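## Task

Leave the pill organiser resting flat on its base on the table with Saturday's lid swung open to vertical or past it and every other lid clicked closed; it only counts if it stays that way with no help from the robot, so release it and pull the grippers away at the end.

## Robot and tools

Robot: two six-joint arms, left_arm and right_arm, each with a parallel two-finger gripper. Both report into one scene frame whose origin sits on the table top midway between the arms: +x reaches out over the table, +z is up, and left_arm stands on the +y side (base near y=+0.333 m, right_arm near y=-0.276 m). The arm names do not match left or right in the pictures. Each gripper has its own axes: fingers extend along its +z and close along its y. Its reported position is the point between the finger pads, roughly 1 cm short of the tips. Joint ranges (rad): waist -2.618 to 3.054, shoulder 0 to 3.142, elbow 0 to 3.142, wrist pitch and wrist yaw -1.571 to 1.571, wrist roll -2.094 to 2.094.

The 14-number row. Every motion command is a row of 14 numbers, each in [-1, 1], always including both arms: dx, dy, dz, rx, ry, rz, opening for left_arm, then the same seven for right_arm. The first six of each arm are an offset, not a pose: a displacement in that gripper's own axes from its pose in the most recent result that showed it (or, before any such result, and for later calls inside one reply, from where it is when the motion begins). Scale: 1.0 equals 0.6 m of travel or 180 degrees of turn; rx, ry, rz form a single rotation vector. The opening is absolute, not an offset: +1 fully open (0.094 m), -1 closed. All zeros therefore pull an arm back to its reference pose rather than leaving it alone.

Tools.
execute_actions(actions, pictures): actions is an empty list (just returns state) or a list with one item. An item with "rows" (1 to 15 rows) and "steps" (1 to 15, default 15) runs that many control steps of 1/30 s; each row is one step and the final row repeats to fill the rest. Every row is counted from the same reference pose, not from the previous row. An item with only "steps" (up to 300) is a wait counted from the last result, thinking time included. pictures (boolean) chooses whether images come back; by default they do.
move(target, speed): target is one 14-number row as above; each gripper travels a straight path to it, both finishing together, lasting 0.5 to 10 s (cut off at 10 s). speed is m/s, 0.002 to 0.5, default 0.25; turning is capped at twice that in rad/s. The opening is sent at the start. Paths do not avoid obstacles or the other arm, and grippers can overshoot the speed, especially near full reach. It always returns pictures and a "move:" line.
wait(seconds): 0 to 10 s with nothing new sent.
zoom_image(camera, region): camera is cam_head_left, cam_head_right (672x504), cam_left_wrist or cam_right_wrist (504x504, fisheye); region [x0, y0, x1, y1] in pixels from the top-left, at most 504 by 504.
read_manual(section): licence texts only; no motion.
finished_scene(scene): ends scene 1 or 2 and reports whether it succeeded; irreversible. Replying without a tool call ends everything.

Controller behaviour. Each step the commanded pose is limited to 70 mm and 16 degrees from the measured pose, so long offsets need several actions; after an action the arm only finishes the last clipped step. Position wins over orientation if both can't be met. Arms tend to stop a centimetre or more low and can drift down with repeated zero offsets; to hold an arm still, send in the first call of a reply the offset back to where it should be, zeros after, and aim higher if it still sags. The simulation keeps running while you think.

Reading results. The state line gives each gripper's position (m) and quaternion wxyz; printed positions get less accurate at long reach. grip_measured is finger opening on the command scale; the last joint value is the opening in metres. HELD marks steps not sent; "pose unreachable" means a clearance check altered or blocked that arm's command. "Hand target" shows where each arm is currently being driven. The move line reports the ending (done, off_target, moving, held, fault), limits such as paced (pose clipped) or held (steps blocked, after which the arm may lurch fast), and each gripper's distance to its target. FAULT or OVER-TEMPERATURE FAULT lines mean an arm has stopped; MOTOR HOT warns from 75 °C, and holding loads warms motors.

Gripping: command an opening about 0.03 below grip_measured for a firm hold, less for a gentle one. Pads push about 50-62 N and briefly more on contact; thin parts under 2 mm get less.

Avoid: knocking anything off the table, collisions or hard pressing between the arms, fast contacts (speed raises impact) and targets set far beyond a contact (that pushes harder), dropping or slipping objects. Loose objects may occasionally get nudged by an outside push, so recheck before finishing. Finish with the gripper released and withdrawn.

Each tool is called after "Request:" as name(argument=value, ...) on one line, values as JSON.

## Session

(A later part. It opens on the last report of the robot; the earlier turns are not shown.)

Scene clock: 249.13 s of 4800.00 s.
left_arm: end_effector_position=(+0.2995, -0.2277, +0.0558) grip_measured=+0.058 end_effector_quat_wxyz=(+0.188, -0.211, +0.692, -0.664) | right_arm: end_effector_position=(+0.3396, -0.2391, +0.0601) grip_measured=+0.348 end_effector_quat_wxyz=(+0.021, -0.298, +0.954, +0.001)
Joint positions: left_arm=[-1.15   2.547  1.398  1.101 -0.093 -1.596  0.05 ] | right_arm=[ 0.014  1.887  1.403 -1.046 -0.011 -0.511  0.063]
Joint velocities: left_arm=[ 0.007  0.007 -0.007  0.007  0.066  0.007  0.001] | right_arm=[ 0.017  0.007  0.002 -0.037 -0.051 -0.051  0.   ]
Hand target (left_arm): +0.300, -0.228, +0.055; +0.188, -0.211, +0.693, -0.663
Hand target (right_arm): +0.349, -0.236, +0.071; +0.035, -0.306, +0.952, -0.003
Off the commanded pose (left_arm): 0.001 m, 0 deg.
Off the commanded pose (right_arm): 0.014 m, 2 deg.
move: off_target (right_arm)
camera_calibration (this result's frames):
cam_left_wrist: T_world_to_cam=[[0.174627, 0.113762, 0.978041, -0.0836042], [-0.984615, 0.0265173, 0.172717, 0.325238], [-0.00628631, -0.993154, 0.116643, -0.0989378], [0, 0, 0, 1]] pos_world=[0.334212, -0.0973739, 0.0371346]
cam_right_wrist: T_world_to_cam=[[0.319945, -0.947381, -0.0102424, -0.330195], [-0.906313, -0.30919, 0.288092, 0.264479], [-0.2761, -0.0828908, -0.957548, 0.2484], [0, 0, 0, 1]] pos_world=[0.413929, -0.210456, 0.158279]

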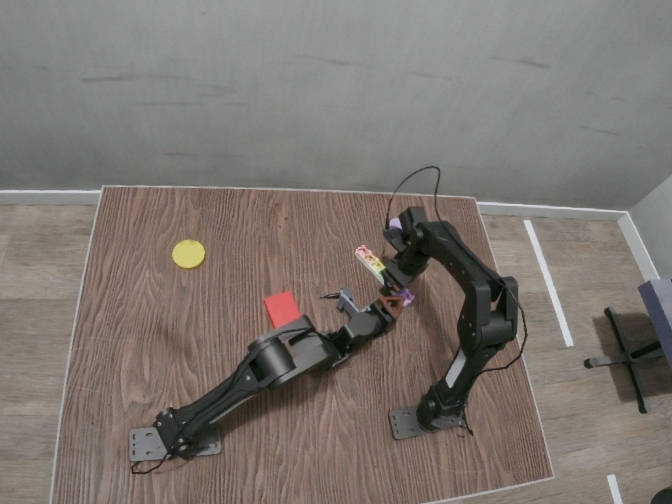

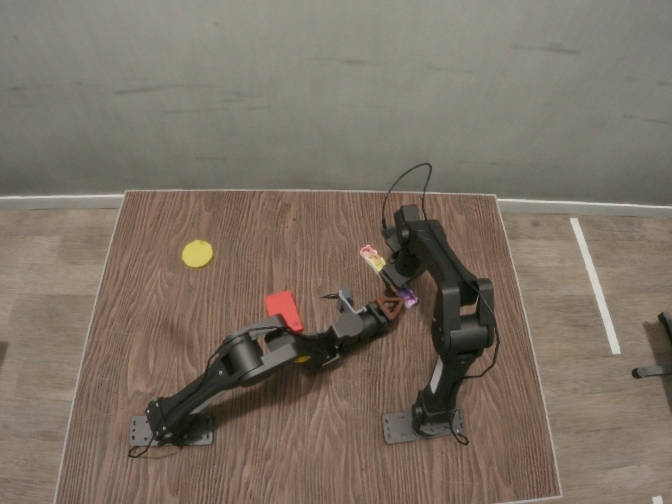

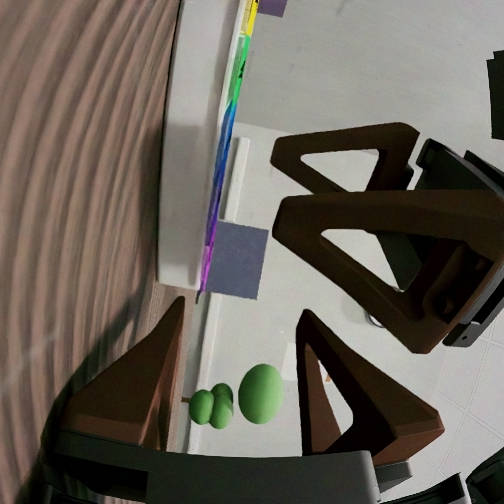

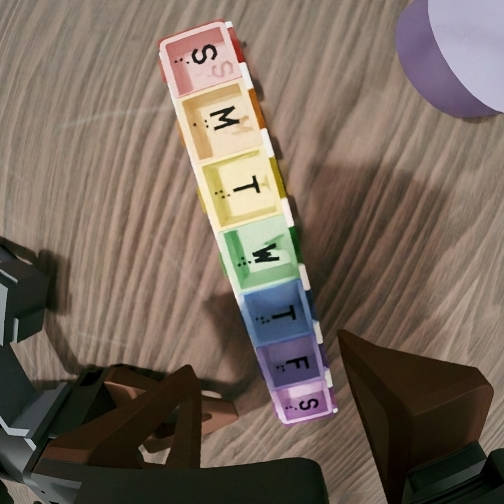

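Request:
move(target=[0,0,0,0,0,0,0.06,-0.043,-0.022,-0.01,-0.004,0.016,-0.012,0.35], speed=0.2)

Scene clock: 257.70 s of 4800.00 s.
left_arm: end_effector_position=(+0.2995, -0.2277, +0.0559) grip_measured=+0.058 end_effector_quat_wxyz=(+0.188, -0.212, +0.692, -0.664) | right_arm: end_effector_position=(+0.3598, -0.2382, +0.0580) grip_measured=+0.348 end_effector_quat_wxyz=(-0.017, -0.309, +0.951, +0.007)
Joint positions: left_arm=[-1.15   2.547  1.398  1.101 -0.093 -1.596  0.05 ] | right_arm=[ 0.014  2.036  1.604 -1.174 -0.006 -0.534  0.063]
Joint velocities: left_arm=[ 0.002  0.007  0.007 -0.066 -0.095  0.022 -0.   ] | right_arm=[ 0.002  0.002  0.002 -0.081  0.066 -0.022 -0.001]
Hand target (left_arm): +0.300, -0.228, +0.056; +0.188, -0.211, +0.692, -0.664
Hand target (right_arm): +0.368, -0.235, +0.069; -0.004, -0.316, +0.949, -0.001
Off the commanded pose (left_arm): 0.000 m, 0 deg.
Off the commanded pose (right_arm): 0.013 m, 2 deg.
After step 90, 4.53 s passed at rest.
move: off_target (right_arm)
camera_calibration (this result's frames):
cam_left_wrist: T_world_to_cam=[[0.175078, 0.114503, 0.977874, -0.0836533], [-0.984535, 0.0266117, 0.173154, 0.325197], [-0.00619616, -0.993066, 0.117391, -0.0990017], [0, 0, 0, 1]] pos_world=[0.3342, -0.0973908, 0.037115]
cam_right_wrist: T_world_to_cam=[[0.340673, -0.939907, -0.0227374, -0.340791], [-0.874709, -0.325723, 0.358872, 0.264331], [-0.344712, -0.102369, -0.93311, 0.270672], [0, 0, 0, 1]] pos_world=[0.440615, -0.206505, 0.149958]

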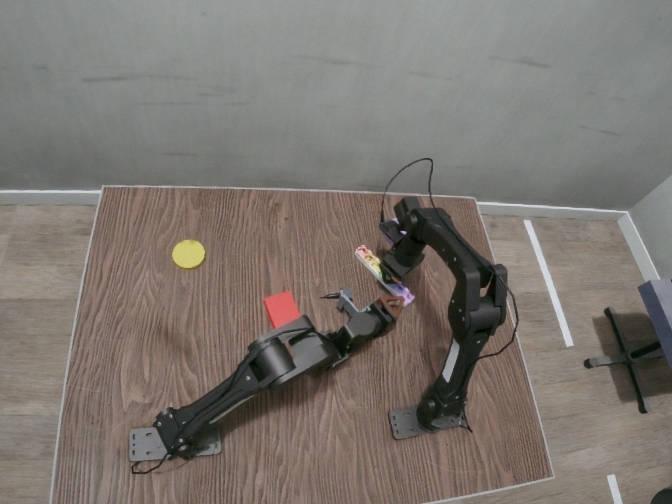

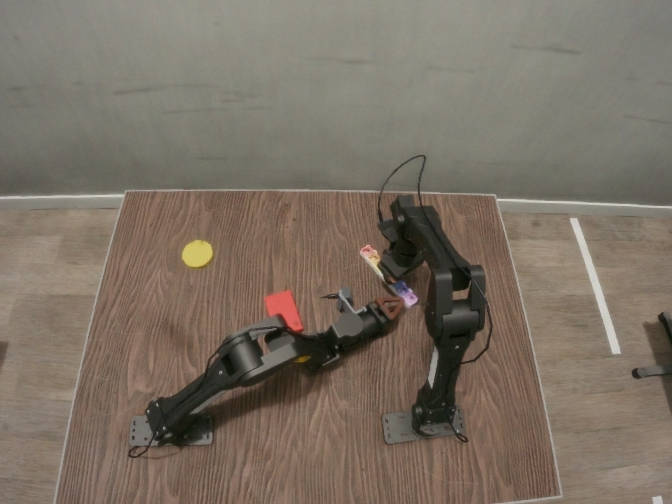

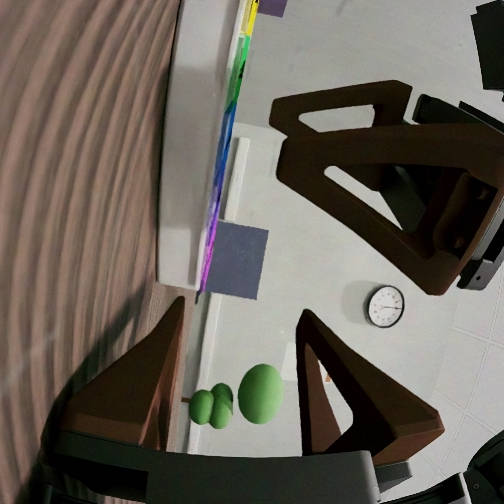

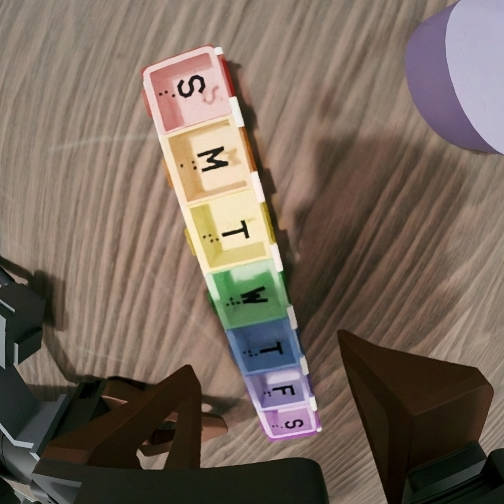

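Request:
move(target=[0,0,0,0,0,0,0.06,-0.006,0,0.068,0,0,0,0.35], speed=0.1)

Scene clock: 265.83 s of 4800.00 s.
left_arm: end_effector_position=(+0.2995, -0.2277, +0.0559) grip_measured=+0.058 end_effector_quat_wxyz=(+0.188, -0.212, +0.692, -0.664) | right_arm: end_effector_position=(+0.3578, -0.2383, +0.0175) grip_measured=+0.348 end_effector_quat_wxyz=(-0.030, -0.308, +0.951, +0.009)
Joint positions: left_arm=[-1.15   2.547  1.398  1.101 -0.093 -1.597  0.05 ] | right_arm=[ 0.014  2.096  1.526 -1.064 -0.005 -0.532  0.063]
Joint velocities: left_arm=[ 0.002  0.022 -0.007  0.066 -0.007  0.007  0.   ] | right_arm=[-0.017  0.012 -0.007  0.022 -0.081 -0.037  0.001]
Hand target (left_arm): +0.300, -0.228, +0.056; +0.188, -0.212, +0.692, -0.664
Hand target (right_arm): +0.362, -0.236, +0.017; -0.017, -0.309, +0.951, +0.007
Off the commanded pose (left_arm): 0.000 m, 0 deg.
Off the commanded pose (right_arm): 0.004 m, 2 deg.
After step 90, 4.20 s passed at rest.
move: done
camera_calibration (this result's frames):
cam_left_wrist: T_world_to_cam=[[0.175389, 0.114708, 0.977794, -0.0836954], [-0.98448, 0.0266298, 0.173464, 0.325167], [-0.00614072, -0.993042, 0.117598, -0.0990244], [0, 0, 0, 1]] pos_world=[0.334192, -0.097394, 0.037077]
cam_right_wrist: T_world_to_cam=[[0.338181, -0.940629, -0.029174, -0.340302], [-0.865037, -0.322913, 0.383978, 0.273843], [-0.370601, -0.104617, -0.922881, 0.240668], [0, 0, 0, 1]] pos_world=[0.44116, -0.206492, 0.107031]

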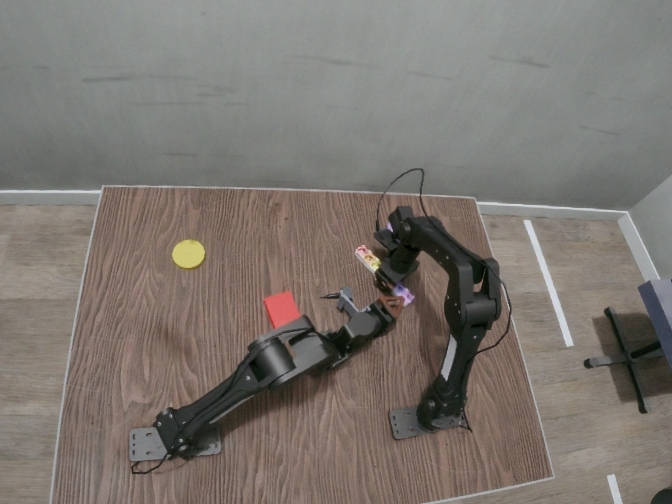

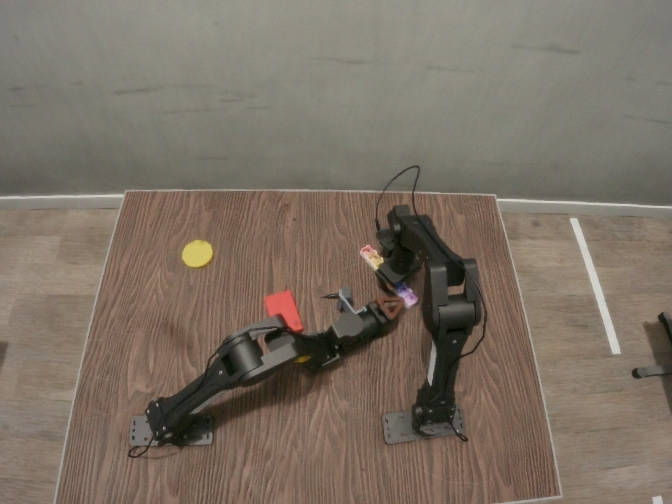

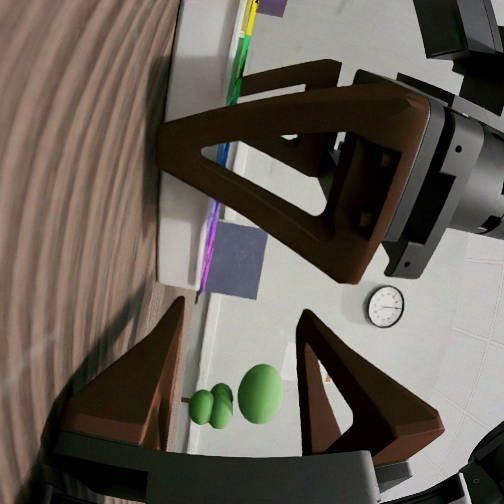

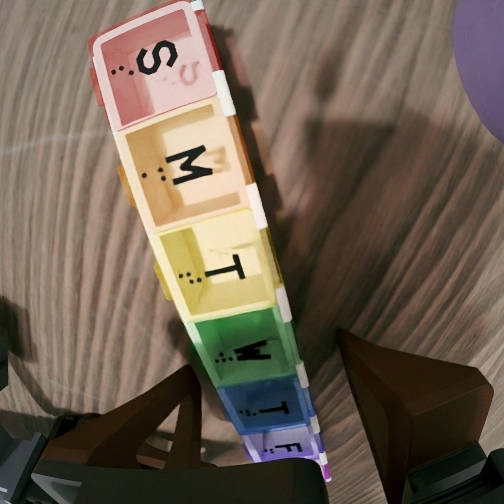

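Request:
execute_actions(actions=[{"rows":[[0,0,0,0,0,0,0.06,0.005,0,-0.004,0.006,-0.03,0,0.35],[0,0,0,0,0,0,0.06,0.005,0,-0.004,0.006,-0.03,0,0.35],[0,0,0,0,0,0,0.06,0.005,0,-0.004,0.006,-0.03,0,0.3],[0,0,0,0,0,0,0.06,0.005,0,-0.004,0.006,-0.03,0,0.2],[0,0,0,0,0,0,0.06,0.005,0,-0.004,0.006,-0.03,0,0.1],[0,0,0,0,0,0,0.06,0.005,0,-0.004,0.006,-0.03,0,0.0],[0,0,0,0,0,0,0.06,0.005,0,-0.004,0.006,-0.03,0,-0.1],[0,0,0,0,0,0,0.06,0.005,0,-0.004,0.006,-0.03,0,-0.15],[0,0,0,0,0,0,0.06,0.005,0,-0.004,0.006,-0.03,0,-0.2],[0,0,0,0,0,0,0.06,0.005,0,-0.004,0.006,-0.03,0,-0.25],[0,0,0,0,0,0,0.06,0.005,0,-0.004,0.006,-0.03,0,-0.3]],"steps":15}])

Scene clock: 271.50 s of 4800.00 s.
left_arm: end_effector_position=(+0.2995, -0.2277, +0.0559) grip_measured=+0.058 end_effector_quat_wxyz=(+0.188, -0.212, +0.692, -0.664) | right_arm: end_effector_position=(+0.3509, -0.2424, +0.0155) grip_measured=-0.293 end_effector_quat_wxyz=(-0.006, -0.307, +0.952, +0.009)
Joint positions: left_arm=[-1.15   2.547  1.398  1.101 -0.093 -1.597  0.05 ] | right_arm=[ 0.     2.028  1.416 -0.974 -0.015 -0.542  0.033]
Joint velocities: left_arm=[ 0.002 -0.012 -0.012  0.051 -0.066 -0.022 -0.   ] | right_arm=[ 0.007  0.012  0.007 -0.022  0.037 -0.022 -0.001]
Hand target (left_arm): +0.300, -0.228, +0.056; +0.188, -0.212, +0.692, -0.664
Hand target (right_arm): +0.355, -0.240, +0.019; +0.017, -0.308, +0.951, +0.015
Off the commanded pose (left_arm): 0.000 m, 0 deg.
Off the commanded pose (right_arm): 0.007 m, 3 deg.
Steps of this call (steps 1 to 90: nothing new was sent; then 2.17 s passed at rest; steps 91 to 105: all 15 steps of this action). Readings (end_effector_position):
91: left_arm (+0.2995, -0.2277, +0.0559) | right_arm (+0.3581, -0.2385, +0.0169)
92: left_arm (+0.2995, -0.2277, +0.0559) | right_arm (+0.3561, -0.2385, +0.0170)
94: left_arm (+0.2995, -0.2277, +0.0559) | right_arm (+0.3475, -0.2401, +0.0164)
98: left_arm (+0.2995, -0.2277, +0.0559) | right_arm (+0.3476, -0.2423, +0.0158)
105: the state above
camera_calibration (this result's frames):
cam_left_wrist: T_world_to_cam=[[0.1757, 0.114913, 0.977714, -0.0837375], [-0.984425, 0.026648, 0.173774, 0.325138], [-0.00608521, -0.993018, 0.117805, -0.0990471], [0, 0, 0, 1]] pos_world=[0.334184, -0.0973973, 0.037039]
cam_right_wrist: T_world_to_cam=[[0.335909, -0.94151, -0.0269108, -0.341324], [-0.883403, -0.324832, 0.337762, 0.273974], [-0.326748, -0.0896842, -0.940847, 0.224332], [0, 0, 0, 1]] pos_world=[0.429983, -0.212245, 0.109339]

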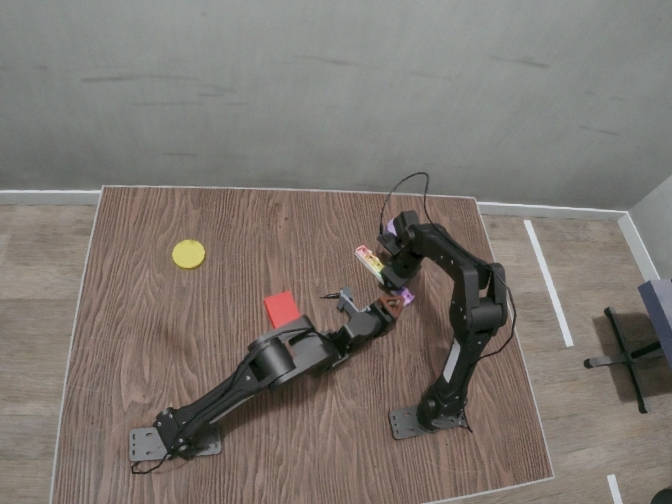

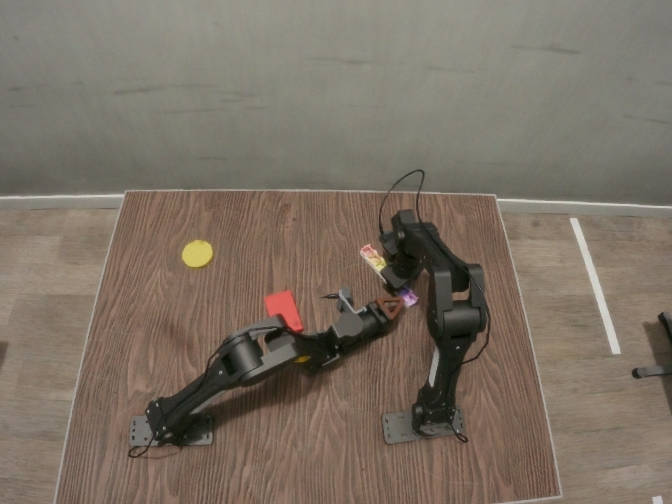

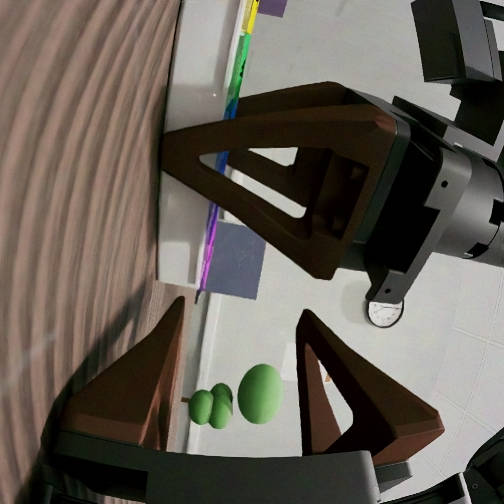

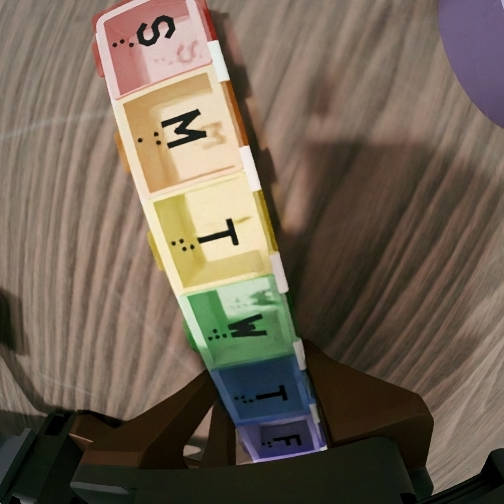

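Request:
execute_actions(actions=[{"rows":[[0,0,0,0,0,0,0.06,0,0,0,0,0,0,-0.36]],"steps":10}])

Request:
zoom_image(camera="cam_left_wrist", region=[100,60,340,340])

Scene clock: 276.23 s of 4800.00 s.
left_arm: end_effector_position=(+0.2995, -0.2277, +0.0559) grip_measured=+0.058 end_effector_quat_wxyz=(+0.187, -0.212, +0.692, -0.664) | right_arm: end_effector_position=(+0.3509, -0.2424, +0.0155) grip_measured=-0.326 end_effector_quat_wxyz=(-0.006, -0.307, +0.952, +0.009)
Joint positions: left_arm=[-1.15   2.547  1.398  1.101 -0.093 -1.598  0.05 ] | right_arm=[ 0.     2.028  1.416 -0.974 -0.015 -0.542  0.032]
Joint velocities: left_arm=[-0.007 -0.002 -0.012 -0.007 -0.037  0.154  0.   ] | right_arm=[ 0.002 -0.002  0.007 -0.081  0.007 -0.037  0.001]
Hand target (left_arm): +0.300, -0.228, +0.056; +0.187, -0.212, +0.692, -0.664
Hand target (right_arm): +0.351, -0.242, +0.015; -0.006, -0.307, +0.952, +0.009
Off the commanded pose (left_arm): 0.000 m, 0 deg.
Off the commanded pose (right_arm): 0.000 m, 0 deg.
Steps of this call (steps 1 to 90: nothing new was sent; then 1.40 s passed at rest; steps 91 to 100: all 10 steps of this action). Readings (end_effector_position):
91: left_arm (+0.2995, -0.2277, +0.0559) | right_arm (+0.3509, -0.2424, +0.0155)
92: left_arm (+0.2995, -0.2277, +0.0559) | right_arm (+0.3509, -0.2424, +0.0155)
94: left_arm (+0.2995, -0.2277, +0.0559) | right_arm (+0.3509, -0.2424, +0.0155)
98: left_arm (+0.2995, -0.2277, +0.0559) | right_arm (+0.3509, -0.2424, +0.0155)
100: the state above
camera_calibration (this result's frames):
cam_left_wrist: T_world_to_cam=[[0.176011, 0.115118, 0.977634, -0.0837796], [-0.98437, 0.0266662, 0.174084, 0.325108], [-0.00602963, -0.992994, 0.118012, -0.0990698], [0, 0, 0, 1]] pos_world=[0.334175, -0.0974006, 0.037001]
cam_right_wrist: T_world_to_cam=[[0.335909, -0.94151, -0.0269108, -0.341324], [-0.883403, -0.324832, 0.337762, 0.273974], [-0.326748, -0.0896842, -0.940847, 0.224332], [0, 0, 0, 1]] pos_world=[0.429983, -0.212245, 0.109339]

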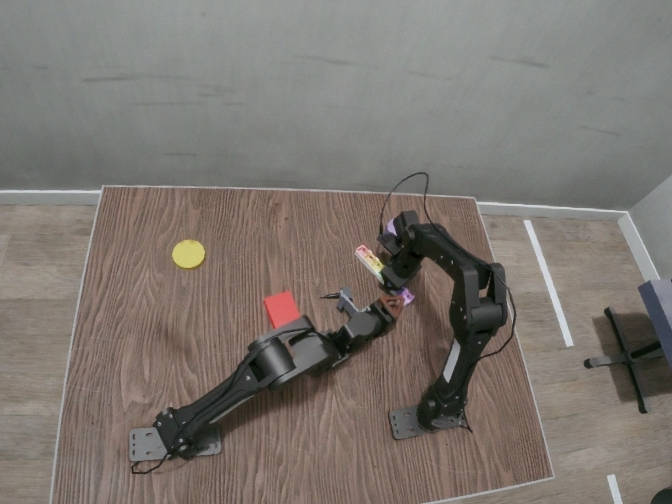

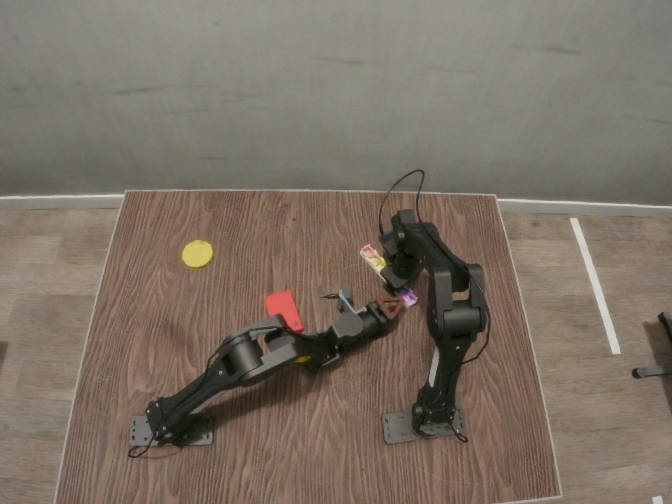

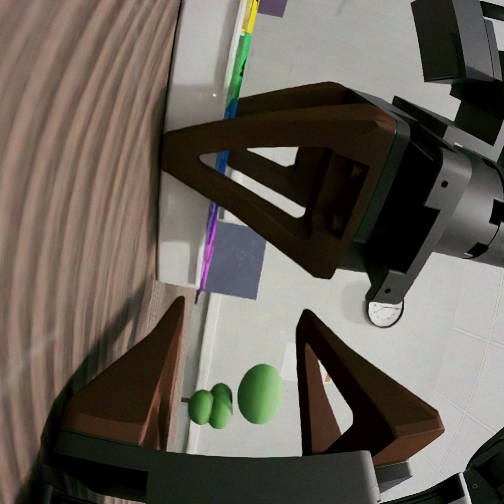

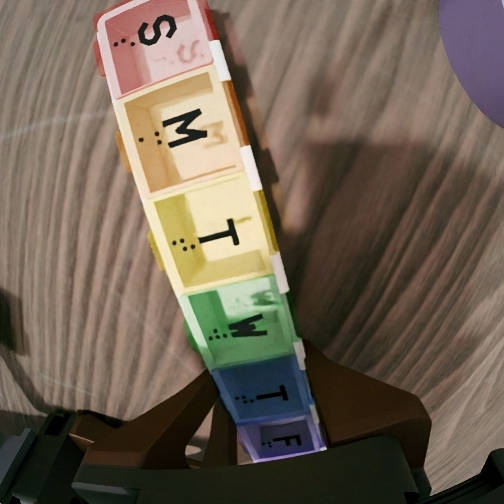

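Region (100, 60, 340, 340) of cam_left_wrist's 504x504 image, scaled by 1.800, with more detail than that image has; it fills the left 432 columns of this view, and the rest is white.

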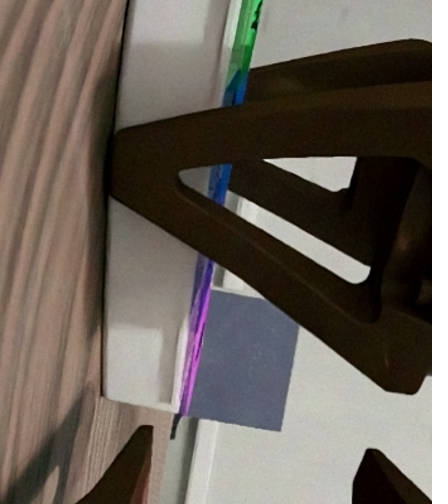

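Request:
move(target=[-0.014,0,0.04,0,0,0,0.06,0,0,0,0,0,0,-0.36], speed=0.08)

Request:
zoom_image(camera="cam_left_wrist", region=[100,100,340,340])

Scene clock: 295.43 s of 4800.00 s.
left_arm: end_effector_position=(+0.3130, -0.2406, +0.0571) grip_measured=+0.058 end_effector_quat_wxyz=(+0.186, -0.212, +0.689, -0.668) | right_arm: end_effector_position=(+0.3509, -0.2424, +0.0155) grip_measured=-0.326 end_effector_quat_wxyz=(-0.006, -0.307, +0.952, +0.009)
Joint positions: left_arm=[-1.137  2.593  1.501  1.053 -0.077 -1.6    0.05 ] | right_arm=[ 0.     2.028  1.416 -0.974 -0.015 -0.542  0.032]
Joint velocities: left_arm=[ 0.002 -0.007  0.007 -0.081 -0.037  0.007 -0.   ] | right_arm=[-0.002 -0.002  0.022 -0.007  0.037 -0.007  0.   ]
Hand target (left_arm): +0.319, -0.242, +0.054; +0.187, -0.212, +0.692, -0.664
Hand target (right_arm): +0.351, -0.242, +0.015; -0.006, -0.307, +0.952, +0.009
Off the commanded pose (left_arm): 0.007 m, 1 deg.
Off the commanded pose (right_arm): 0.000 m, 0 deg.
After step 90, 15.43 s passed at rest.
move: done
camera_calibration (this result's frames):
cam_left_wrist: T_world_to_cam=[[0.175037, 0.124034, 0.976718, -0.0832773], [-0.984527, 0.0304422, 0.172571, 0.339578], [-0.00832872, -0.991811, 0.127443, -0.111462], [0, 0, 0, 1]] pos_world=[0.347972, -0.110557, 0.0369422]
cam_right_wrist: T_world_to_cam=[[0.335909, -0.94151, -0.0269108, -0.341324], [-0.883403, -0.324832, 0.337762, 0.273974], [-0.326748, -0.0896842, -0.940847, 0.224332], [0, 0, 0, 1]] pos_world=[0.429983, -0.212245, 0.109339]

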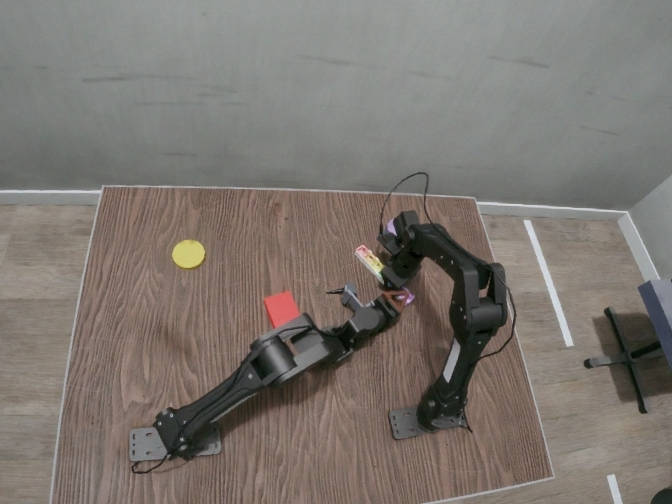

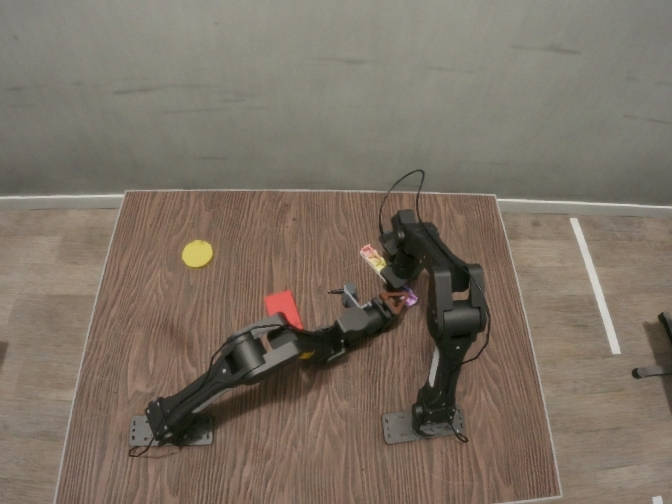

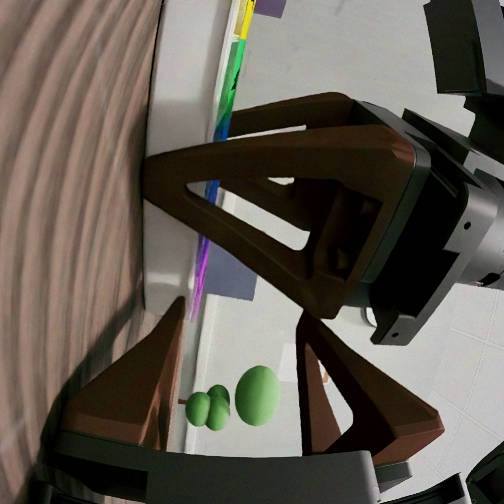

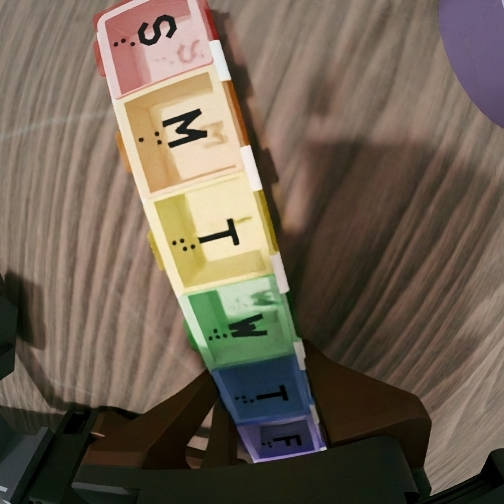

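Region (100, 100, 340, 340) of cam_left_wrist's 504x504 image, scaled by 2.100, with more detail than that image has.

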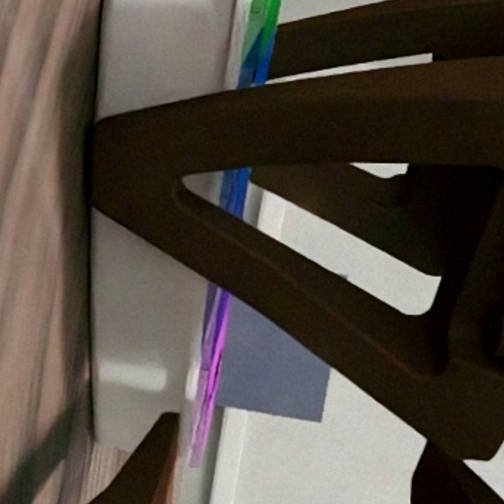

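Request:
execute_actions(actions=[{"rows":[[0,0,0,0,0,0,0.06,0,0,0,0,0,0,0.1]],"steps":8}], pictures=false)

Request:
move(target=[0,0,0,0,0,0,0.06,-0.07,0,-0.006,0,0,0,0.1], speed=0.12)

Scene clock: 305.27 s of 4800.00 s.
left_arm: end_effector_position=(+0.3131, -0.2407, +0.0572) grip_measured=+0.058 end_effector_quat_wxyz=(+0.186, -0.212, +0.689, -0.668) | right_arm: end_effector_position=(+0.3506, -0.2423, +0.0155) grip_measured=+0.098 end_effector_quat_wxyz=(-0.006, -0.307, +0.952, +0.010)
Joint positions: left_arm=[-1.137  2.593  1.501  1.053 -0.077 -1.601  0.05 ] | right_arm=[ 0.     2.028  1.416 -0.975 -0.016 -0.542  0.052]
Joint velocities: left_arm=[ 0.002 -0.012  0.007  0.037 -0.081 -0.066  0.   ] | right_arm=[-0.012 -0.012 -0.007 -0.066  0.022  0.022 -0.001]
Hand target (left_arm): +0.313, -0.241, +0.057; +0.186, -0.212, +0.689, -0.668
Hand target (right_arm): +0.351, -0.242, +0.015; -0.006, -0.307, +0.952, +0.009
Off the commanded pose (left_arm): 0.000 m, 0 deg.
Off the commanded pose (right_arm): 0.000 m, 0 deg.
Steps of this call (steps 1 to 90: nothing new was sent; then 6.57 s passed at rest; steps 91 to 98: all 8 steps of this action). Readings (end_effector_position):
91: left_arm (+0.3131, -0.2407, +0.0571) | right_arm (+0.3508, -0.2424, +0.0155)
92: left_arm (+0.3131, -0.2407, +0.0571) | right_arm (+0.3507, -0.2424, +0.0155)
94: left_arm (+0.3131, -0.2407, +0.0572) | right_arm (+0.3506, -0.2423, +0.0155)
98: the state above

Scene clock: 306.27 s of 4800.00 s.
left_arm: end_effector_position=(+0.3131, -0.2407, +0.0572) grip_measured=+0.058 end_effector_quat_wxyz=(+0.185, -0.212, +0.688, -0.668) | right_arm: end_effector_position=(+0.3799, -0.2228, +0.0167) grip_measured=+0.098 end_effector_quat_wxyz=(-0.009, -0.306, +0.952, +0.006)
Joint positions: left_arm=[-1.137  2.593  1.501  1.053 -0.077 -1.602  0.05 ] | right_arm=[ 0.046  2.144  1.601 -1.048 -0.009 -0.495  0.052]
Joint velocities: left_arm=[-0.012 -0.012 -0.012 -0.037  0.007 -0.066 -0.001] | right_arm=[ 0.007 -0.012  0.027 -0.007  0.007 -0.051 -0.001]
Hand target (left_arm): +0.313, -0.241, +0.057; +0.186, -0.212, +0.689, -0.668
Hand target (right_arm): +0.385, -0.218, +0.020; -0.006, -0.307, +0.952, +0.009
Off the commanded pose (left_arm): 0.000 m, 0 deg.
Off the commanded pose (right_arm): 0.007 m, 1 deg.
move: done
camera_calibration (this result's frames):
cam_left_wrist: T_world_to_cam=[[0.176419, 0.125379, 0.976297, -0.0835144], [-0.984282, 0.0306069, 0.173932, 0.339473], [-0.00807408, -0.991637, 0.128808, -0.111664], [0, 0, 0, 1]] pos_world=[0.347969, -0.110649, 0.036873]
cam_right_wrist: T_world_to_cam=[[0.334818, -0.942036, -0.0215619, -0.332386], [-0.881978, -0.321363, 0.344733, 0.305633], [-0.33168, -0.0964057, -0.938453, 0.237094], [0, 0, 0, 1]] pos_world=[0.45949, -0.192043, 0.109973]

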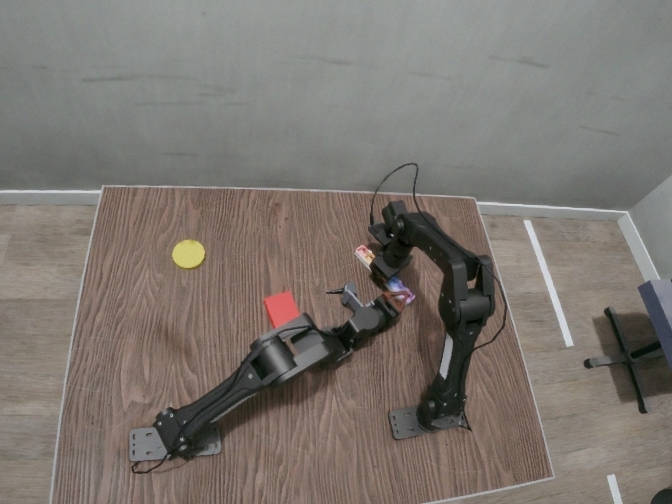

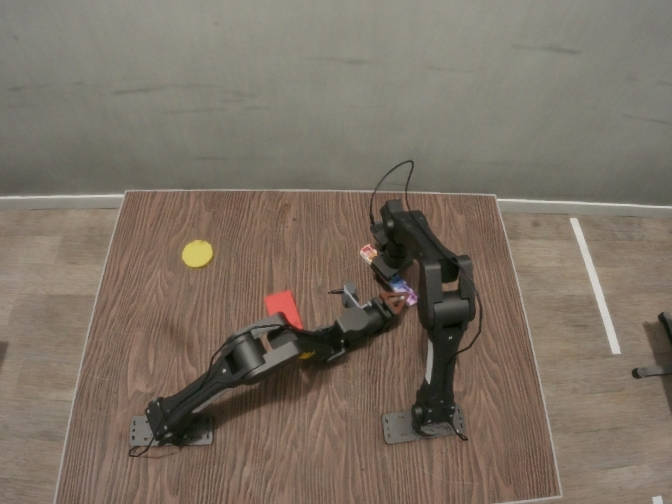

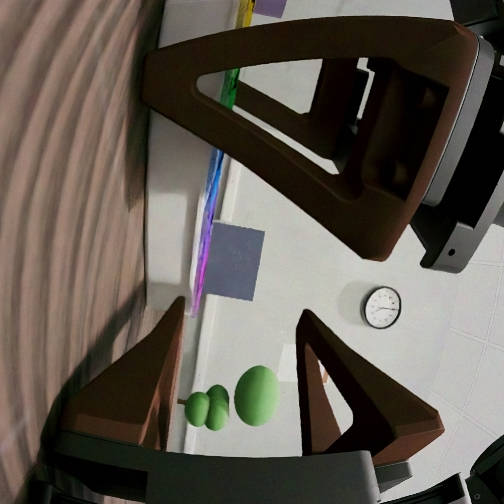

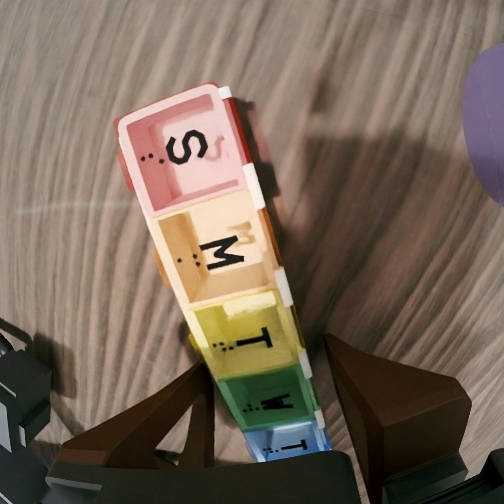

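Request:
execute_actions(actions=[{"rows":[[0,0,0,0,0,0,0.06,0,0,0,0,0,0,0.0],[0,0,0,0,0,0,0.06,0,0,0,0,0,0,-0.1],[0,0,0,0,0,0,0.06,0,0,0,0,0,0,-0.2],[0,0,0,0,0,0,0.06,0,0,0,0,0,0,-0.26],[0,0,0,0,0,0,0.06,0,0,0,0,0,0,-0.3],[0,0,0,0,0,0,0.06,0,0,0,0,0,0,-0.33],[0,0,0,0,0,0,0.06,0,0,0,0,0,0,-0.36]],"steps":12}], pictures=false)

Request:
execute_actions(actions=[{"rows":[[0,0,0.012,0,0,0,0.06,0,0,0,0,0,0,-0.36],[0,0,0.016,0,0,0,0.06,0,0,0,0,0,0,-0.36],[0,0,0.02,0,0,0,0.06,0,0,0,0,0,0,-0.36],[0,0,0.024,0,0,0,0.06,0,0,0,0,0,0,-0.36],[0,0,0.028,0,0,0,0.06,0,0,0,0,0,0,-0.36]],"steps":15}])

Request:
zoom_image(camera="cam_left_wrist", region=[120,200,300,380])

Scene clock: 314.77 s of 4800.00 s.
left_arm: end_effector_position=(+0.3131, -0.2407, +0.0572) grip_measured=+0.058 end_effector_quat_wxyz=(+0.185, -0.213, +0.688, -0.668) | right_arm: end_effector_position=(+0.3799, -0.2231, +0.0166) grip_measured=-0.326 end_effector_quat_wxyz=(-0.010, -0.306, +0.952, +0.006)
Joint positions: left_arm=[-1.137  2.593  1.501  1.053 -0.077 -1.603  0.05 ] | right_arm=[ 0.046  2.145  1.601 -1.048 -0.007 -0.495  0.032]
Joint velocities: left_arm=[ 0.002 -0.007 -0.007 -0.022 -0.007  0.037  0.001] | right_arm=[-0.002 -0.012 -0.027  0.007 -0.051  0.081  0.   ]
Hand target (left_arm): +0.313, -0.241, +0.057; +0.185, -0.212, +0.688, -0.668
Hand target (right_arm): +0.380, -0.223, +0.017; -0.009, -0.306, +0.952, +0.006
Off the commanded pose (left_arm): 0.000 m, 0 deg.
Off the commanded pose (right_arm): 0.000 m, 0 deg.
Steps of this call (steps 1 to 90: nothing new was sent; then 5.10 s passed at rest; steps 91 to 102: all 12 steps of this action). Readings (end_effector_position):
91: left_arm (+0.3131, -0.2407, +0.0572) | right_arm (+0.3798, -0.2228, +0.0166)
92: left_arm (+0.3131, -0.2407, +0.0572) | right_arm (+0.3798, -0.2230, +0.0166)
94: left_arm (+0.3131, -0.2407, +0.0572) | right_arm (+0.3799, -0.2231, +0.0166)
98: left_arm (+0.3131, -0.2407, +0.0572) | right_arm (+0.3799, -0.2231, +0.0166)
102: the state above

Scene clock: 315.27 s of 4800.00 s.
left_arm: end_effector_position=(+0.3183, -0.2503, +0.0576) grip_measured=+0.058 end_effector_quat_wxyz=(+0.185, -0.213, +0.687, -0.670) | right_arm: end_effector_position=(+0.3806, -0.2253, +0.0166) grip_measured=-0.326 end_effector_quat_wxyz=(-0.010, -0.311, +0.951, -0.000)
Joint positions: left_arm=[-1.137  2.622  1.568  1.019 -0.077 -1.605  0.05 ] | right_arm=[ 0.046  2.145  1.601 -1.046  0.004 -0.504  0.032]
Joint velocities: left_arm=[-0.007 -0.022  0.012 -0.007 -0.022 -0.022 -0.   ] | right_arm=[ 0.007 -0.012 -0.017  0.081  0.007  0.037  0.001]
Hand target (left_arm): +0.322, -0.254, +0.056; +0.185, -0.213, +0.688, -0.668
Hand target (right_arm): +0.380, -0.223, +0.017; -0.010, -0.306, +0.952, +0.005
Off the commanded pose (left_arm): 0.006 m, 0 deg.
Off the commanded pose (right_arm): 0.002 m, 1 deg.
Steps of this call (steps 1 to 15: all 15 steps of this action). Readings (end_effector_position):
1: left_arm (+0.3131, -0.2407, +0.0572) | right_arm (+0.3799, -0.2231, +0.0166)
2: left_arm (+0.3133, -0.2412, +0.0574) | right_arm (+0.3799, -0.2231, +0.0166)
4: left_arm (+0.3150, -0.2443, +0.0579) | right_arm (+0.3799, -0.2231, +0.0166)
8: left_arm (+0.3177, -0.2493, +0.0582) | right_arm (+0.3804, -0.2248, +0.0166)
15: the state above
camera_calibration (this result's frames):
cam_left_wrist: T_world_to_cam=[[0.177191, 0.129426, 0.975629, -0.0828315], [-0.984145, 0.0312307, 0.174595, 0.344866], [-0.00787251, -0.991097, 0.132907, -0.12141], [0, 0, 0, 1]] pos_world=[0.353119, -0.120379, 0.0367373]
cam_right_wrist: T_world_to_cam=[[0.343364, -0.939165, -0.00837299, -0.33778], [-0.880165, -0.324879, 0.346067, 0.304059], [-0.327734, -0.111457, -0.938172, 0.232059], [0, 0, 0, 1]] pos_world=[0.459657, -0.192584, 0.109659]

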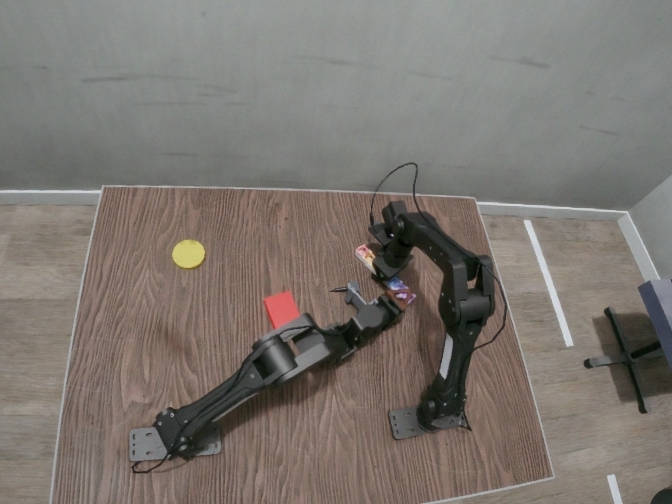

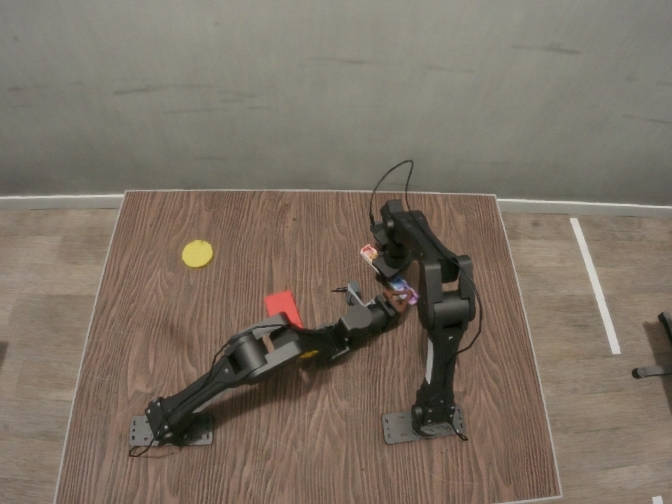

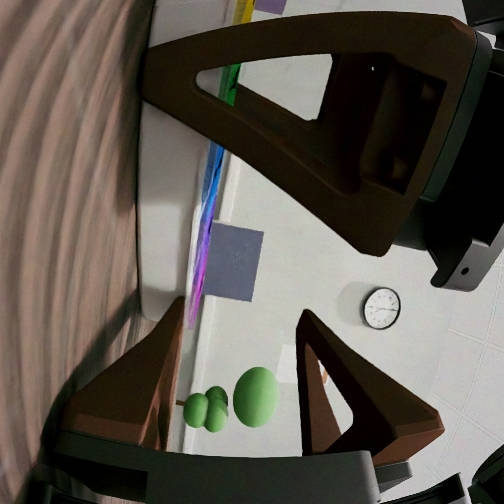

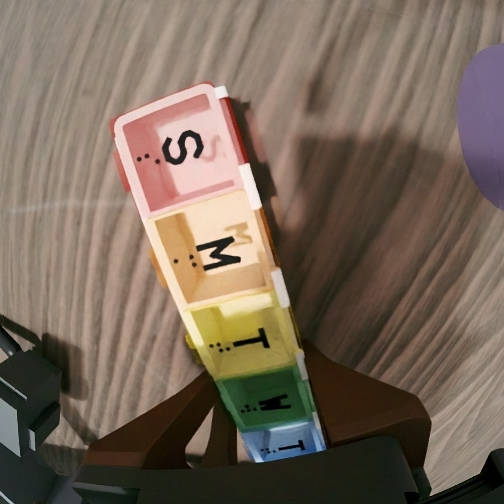

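Region (120, 200, 300, 380) of cam_left_wrist's 504x504 image, scaled by 2.800, with more detail than that image has.

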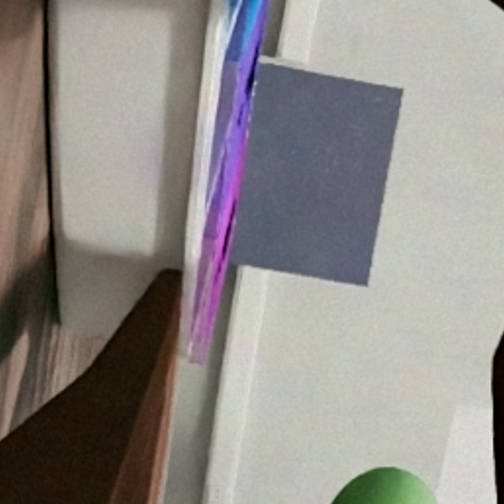

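Request:
execute_actions(actions=[{"rows":[[0,0,0.014,0,0,0,0.04,0,0,0,0,0,0.005,-0.36],[0,0,0.014,0,0,0,0.02,0,0,0,0,0,0.005,-0.36],[0,0,0.014,0,0,0,0.0,0,0,0,0,0,0.005,-0.36],[0,0,0.014,0,0,0,-0.02,0,0,0,0,0,0.005,-0.36],[0,0,0.014,0,0,0,-0.04,0,0,0,0,0,0.005,-0.36],[0,0,0.014,0,0,0,-0.06,0,0,0,0,0,0.005,-0.36],[0,0,0.014,0,0,0,-0.08,0,0,0,0,0,0.005,-0.36],[0,0,0.014,0,0,0,-0.10,0,0,0,0,0,0.005,-0.36],[0,0,0.014,0,0,0,-0.12,0,0,0,0,0,0.005,-0.36],[0,0,0.014,0,0,0,-0.14,0,0,0,0,0,0.005,-0.36]],"steps":14}])

Request:
zoom_image(camera="cam_left_wrist", region=[120,200,300,380])

Scene clock: 322.27 s of 4800.00 s.
left_arm: end_effector_position=(+0.3195, -0.2524, +0.0567) grip_measured=-0.137 end_effector_quat_wxyz=(+0.186, -0.212, +0.691, -0.666) | right_arm: end_effector_position=(+0.3812, -0.2268, +0.0177) grip_measured=-0.326 end_effector_quat_wxyz=(-0.009, -0.313, +0.950, -0.005)
Joint positions: left_arm=[-1.137  2.625  1.583  0.998 -0.078 -1.6    0.041] | right_arm=[ 0.046  2.141  1.601 -1.046  0.013 -0.509  0.032]
Joint velocities: left_arm=[ 0.017  0.002  0.012  0.022  0.037 -0.066 -0.   ] | right_arm=[ 0.007  0.002 -0.012  0.022 -0.051 -0.007  0.001]
Hand target (left_arm): +0.323, -0.257, +0.057; +0.185, -0.213, +0.687, -0.670
Hand target (right_arm): +0.381, -0.225, +0.017; -0.010, -0.303, +0.953, -0.000
Off the commanded pose (left_arm): 0.006 m, 1 deg.
Off the commanded pose (right_arm): 0.002 m, 1 deg.
Steps of this call (steps 1 to 90: nothing new was sent; then 3.53 s passed at rest; steps 91 to 104: all 14 steps of this action). Readings (end_effector_position):
91: left_arm (+0.3184, -0.2507, +0.0580) | right_arm (+0.3806, -0.2254, +0.0166)
92: left_arm (+0.3187, -0.2512, +0.0578) | right_arm (+0.3808, -0.2258, +0.0166)
94: left_arm (+0.3191, -0.2520, +0.0576) | right_arm (+0.3808, -0.2263, +0.0166)
98: left_arm (+0.3194, -0.2523, +0.0570) | right_arm (+0.3810, -0.2266, +0.0172)
104: the state above
camera_calibration (this result's frames):
cam_left_wrist: T_world_to_cam=[[0.177561, 0.119229, 0.97686, -0.0845994], [-0.984083, 0.0288122, 0.175357, 0.345654], [-0.00723773, -0.992449, 0.122447, -0.12324], [0, 0, 0, 1]] pos_world=[0.354281, -0.122182, 0.0371193]
cam_right_wrist: T_world_to_cam=[[0.348175, -0.937429, 0.000852995, -0.340989], [-0.880043, -0.326547, 0.344806, 0.303292], [-0.322953, -0.120804, -0.938673, 0.229252], [0, 0, 0, 1]] pos_world=[0.459672, -0.192919, 0.110907]

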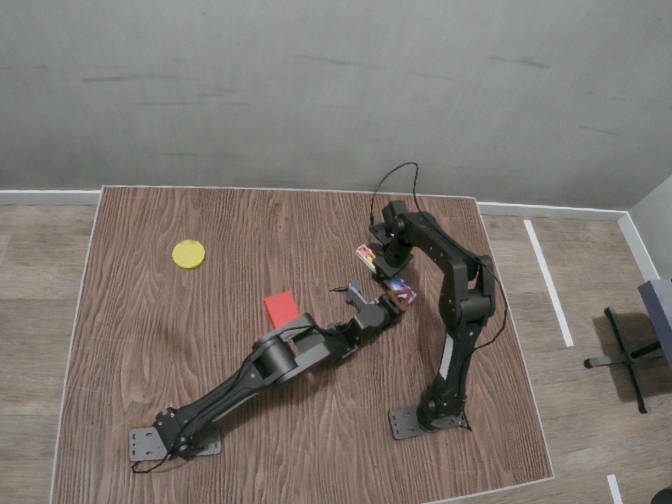

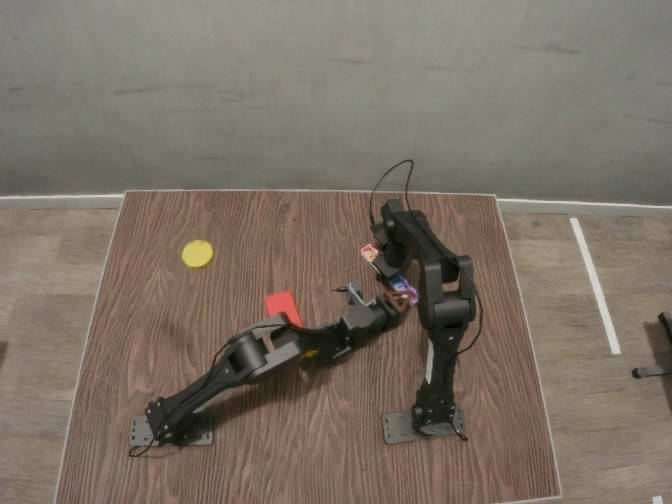

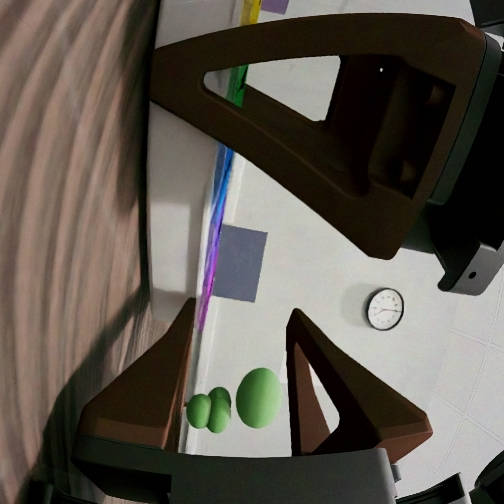

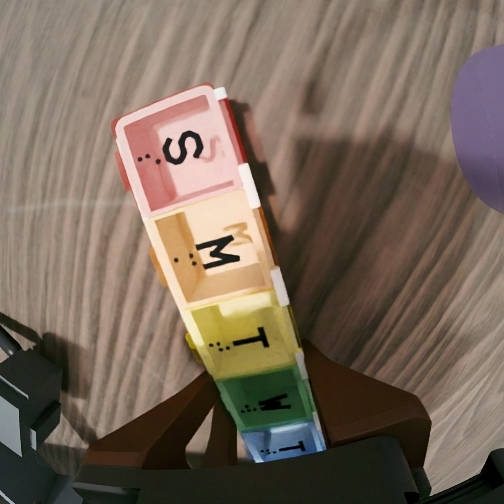

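Region (120, 200, 300, 380) of cam_left_wrist's 504x504 image, scaled by 2.800, with more detail than that image has.

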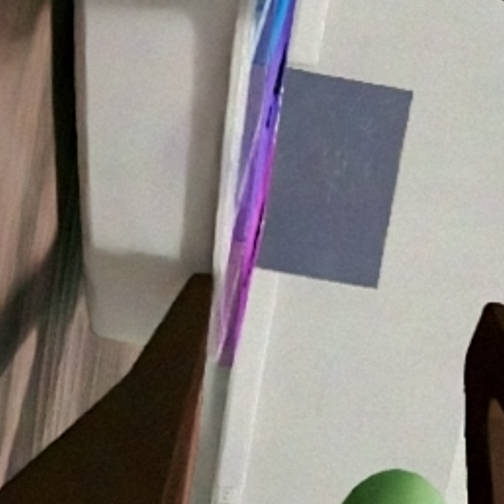

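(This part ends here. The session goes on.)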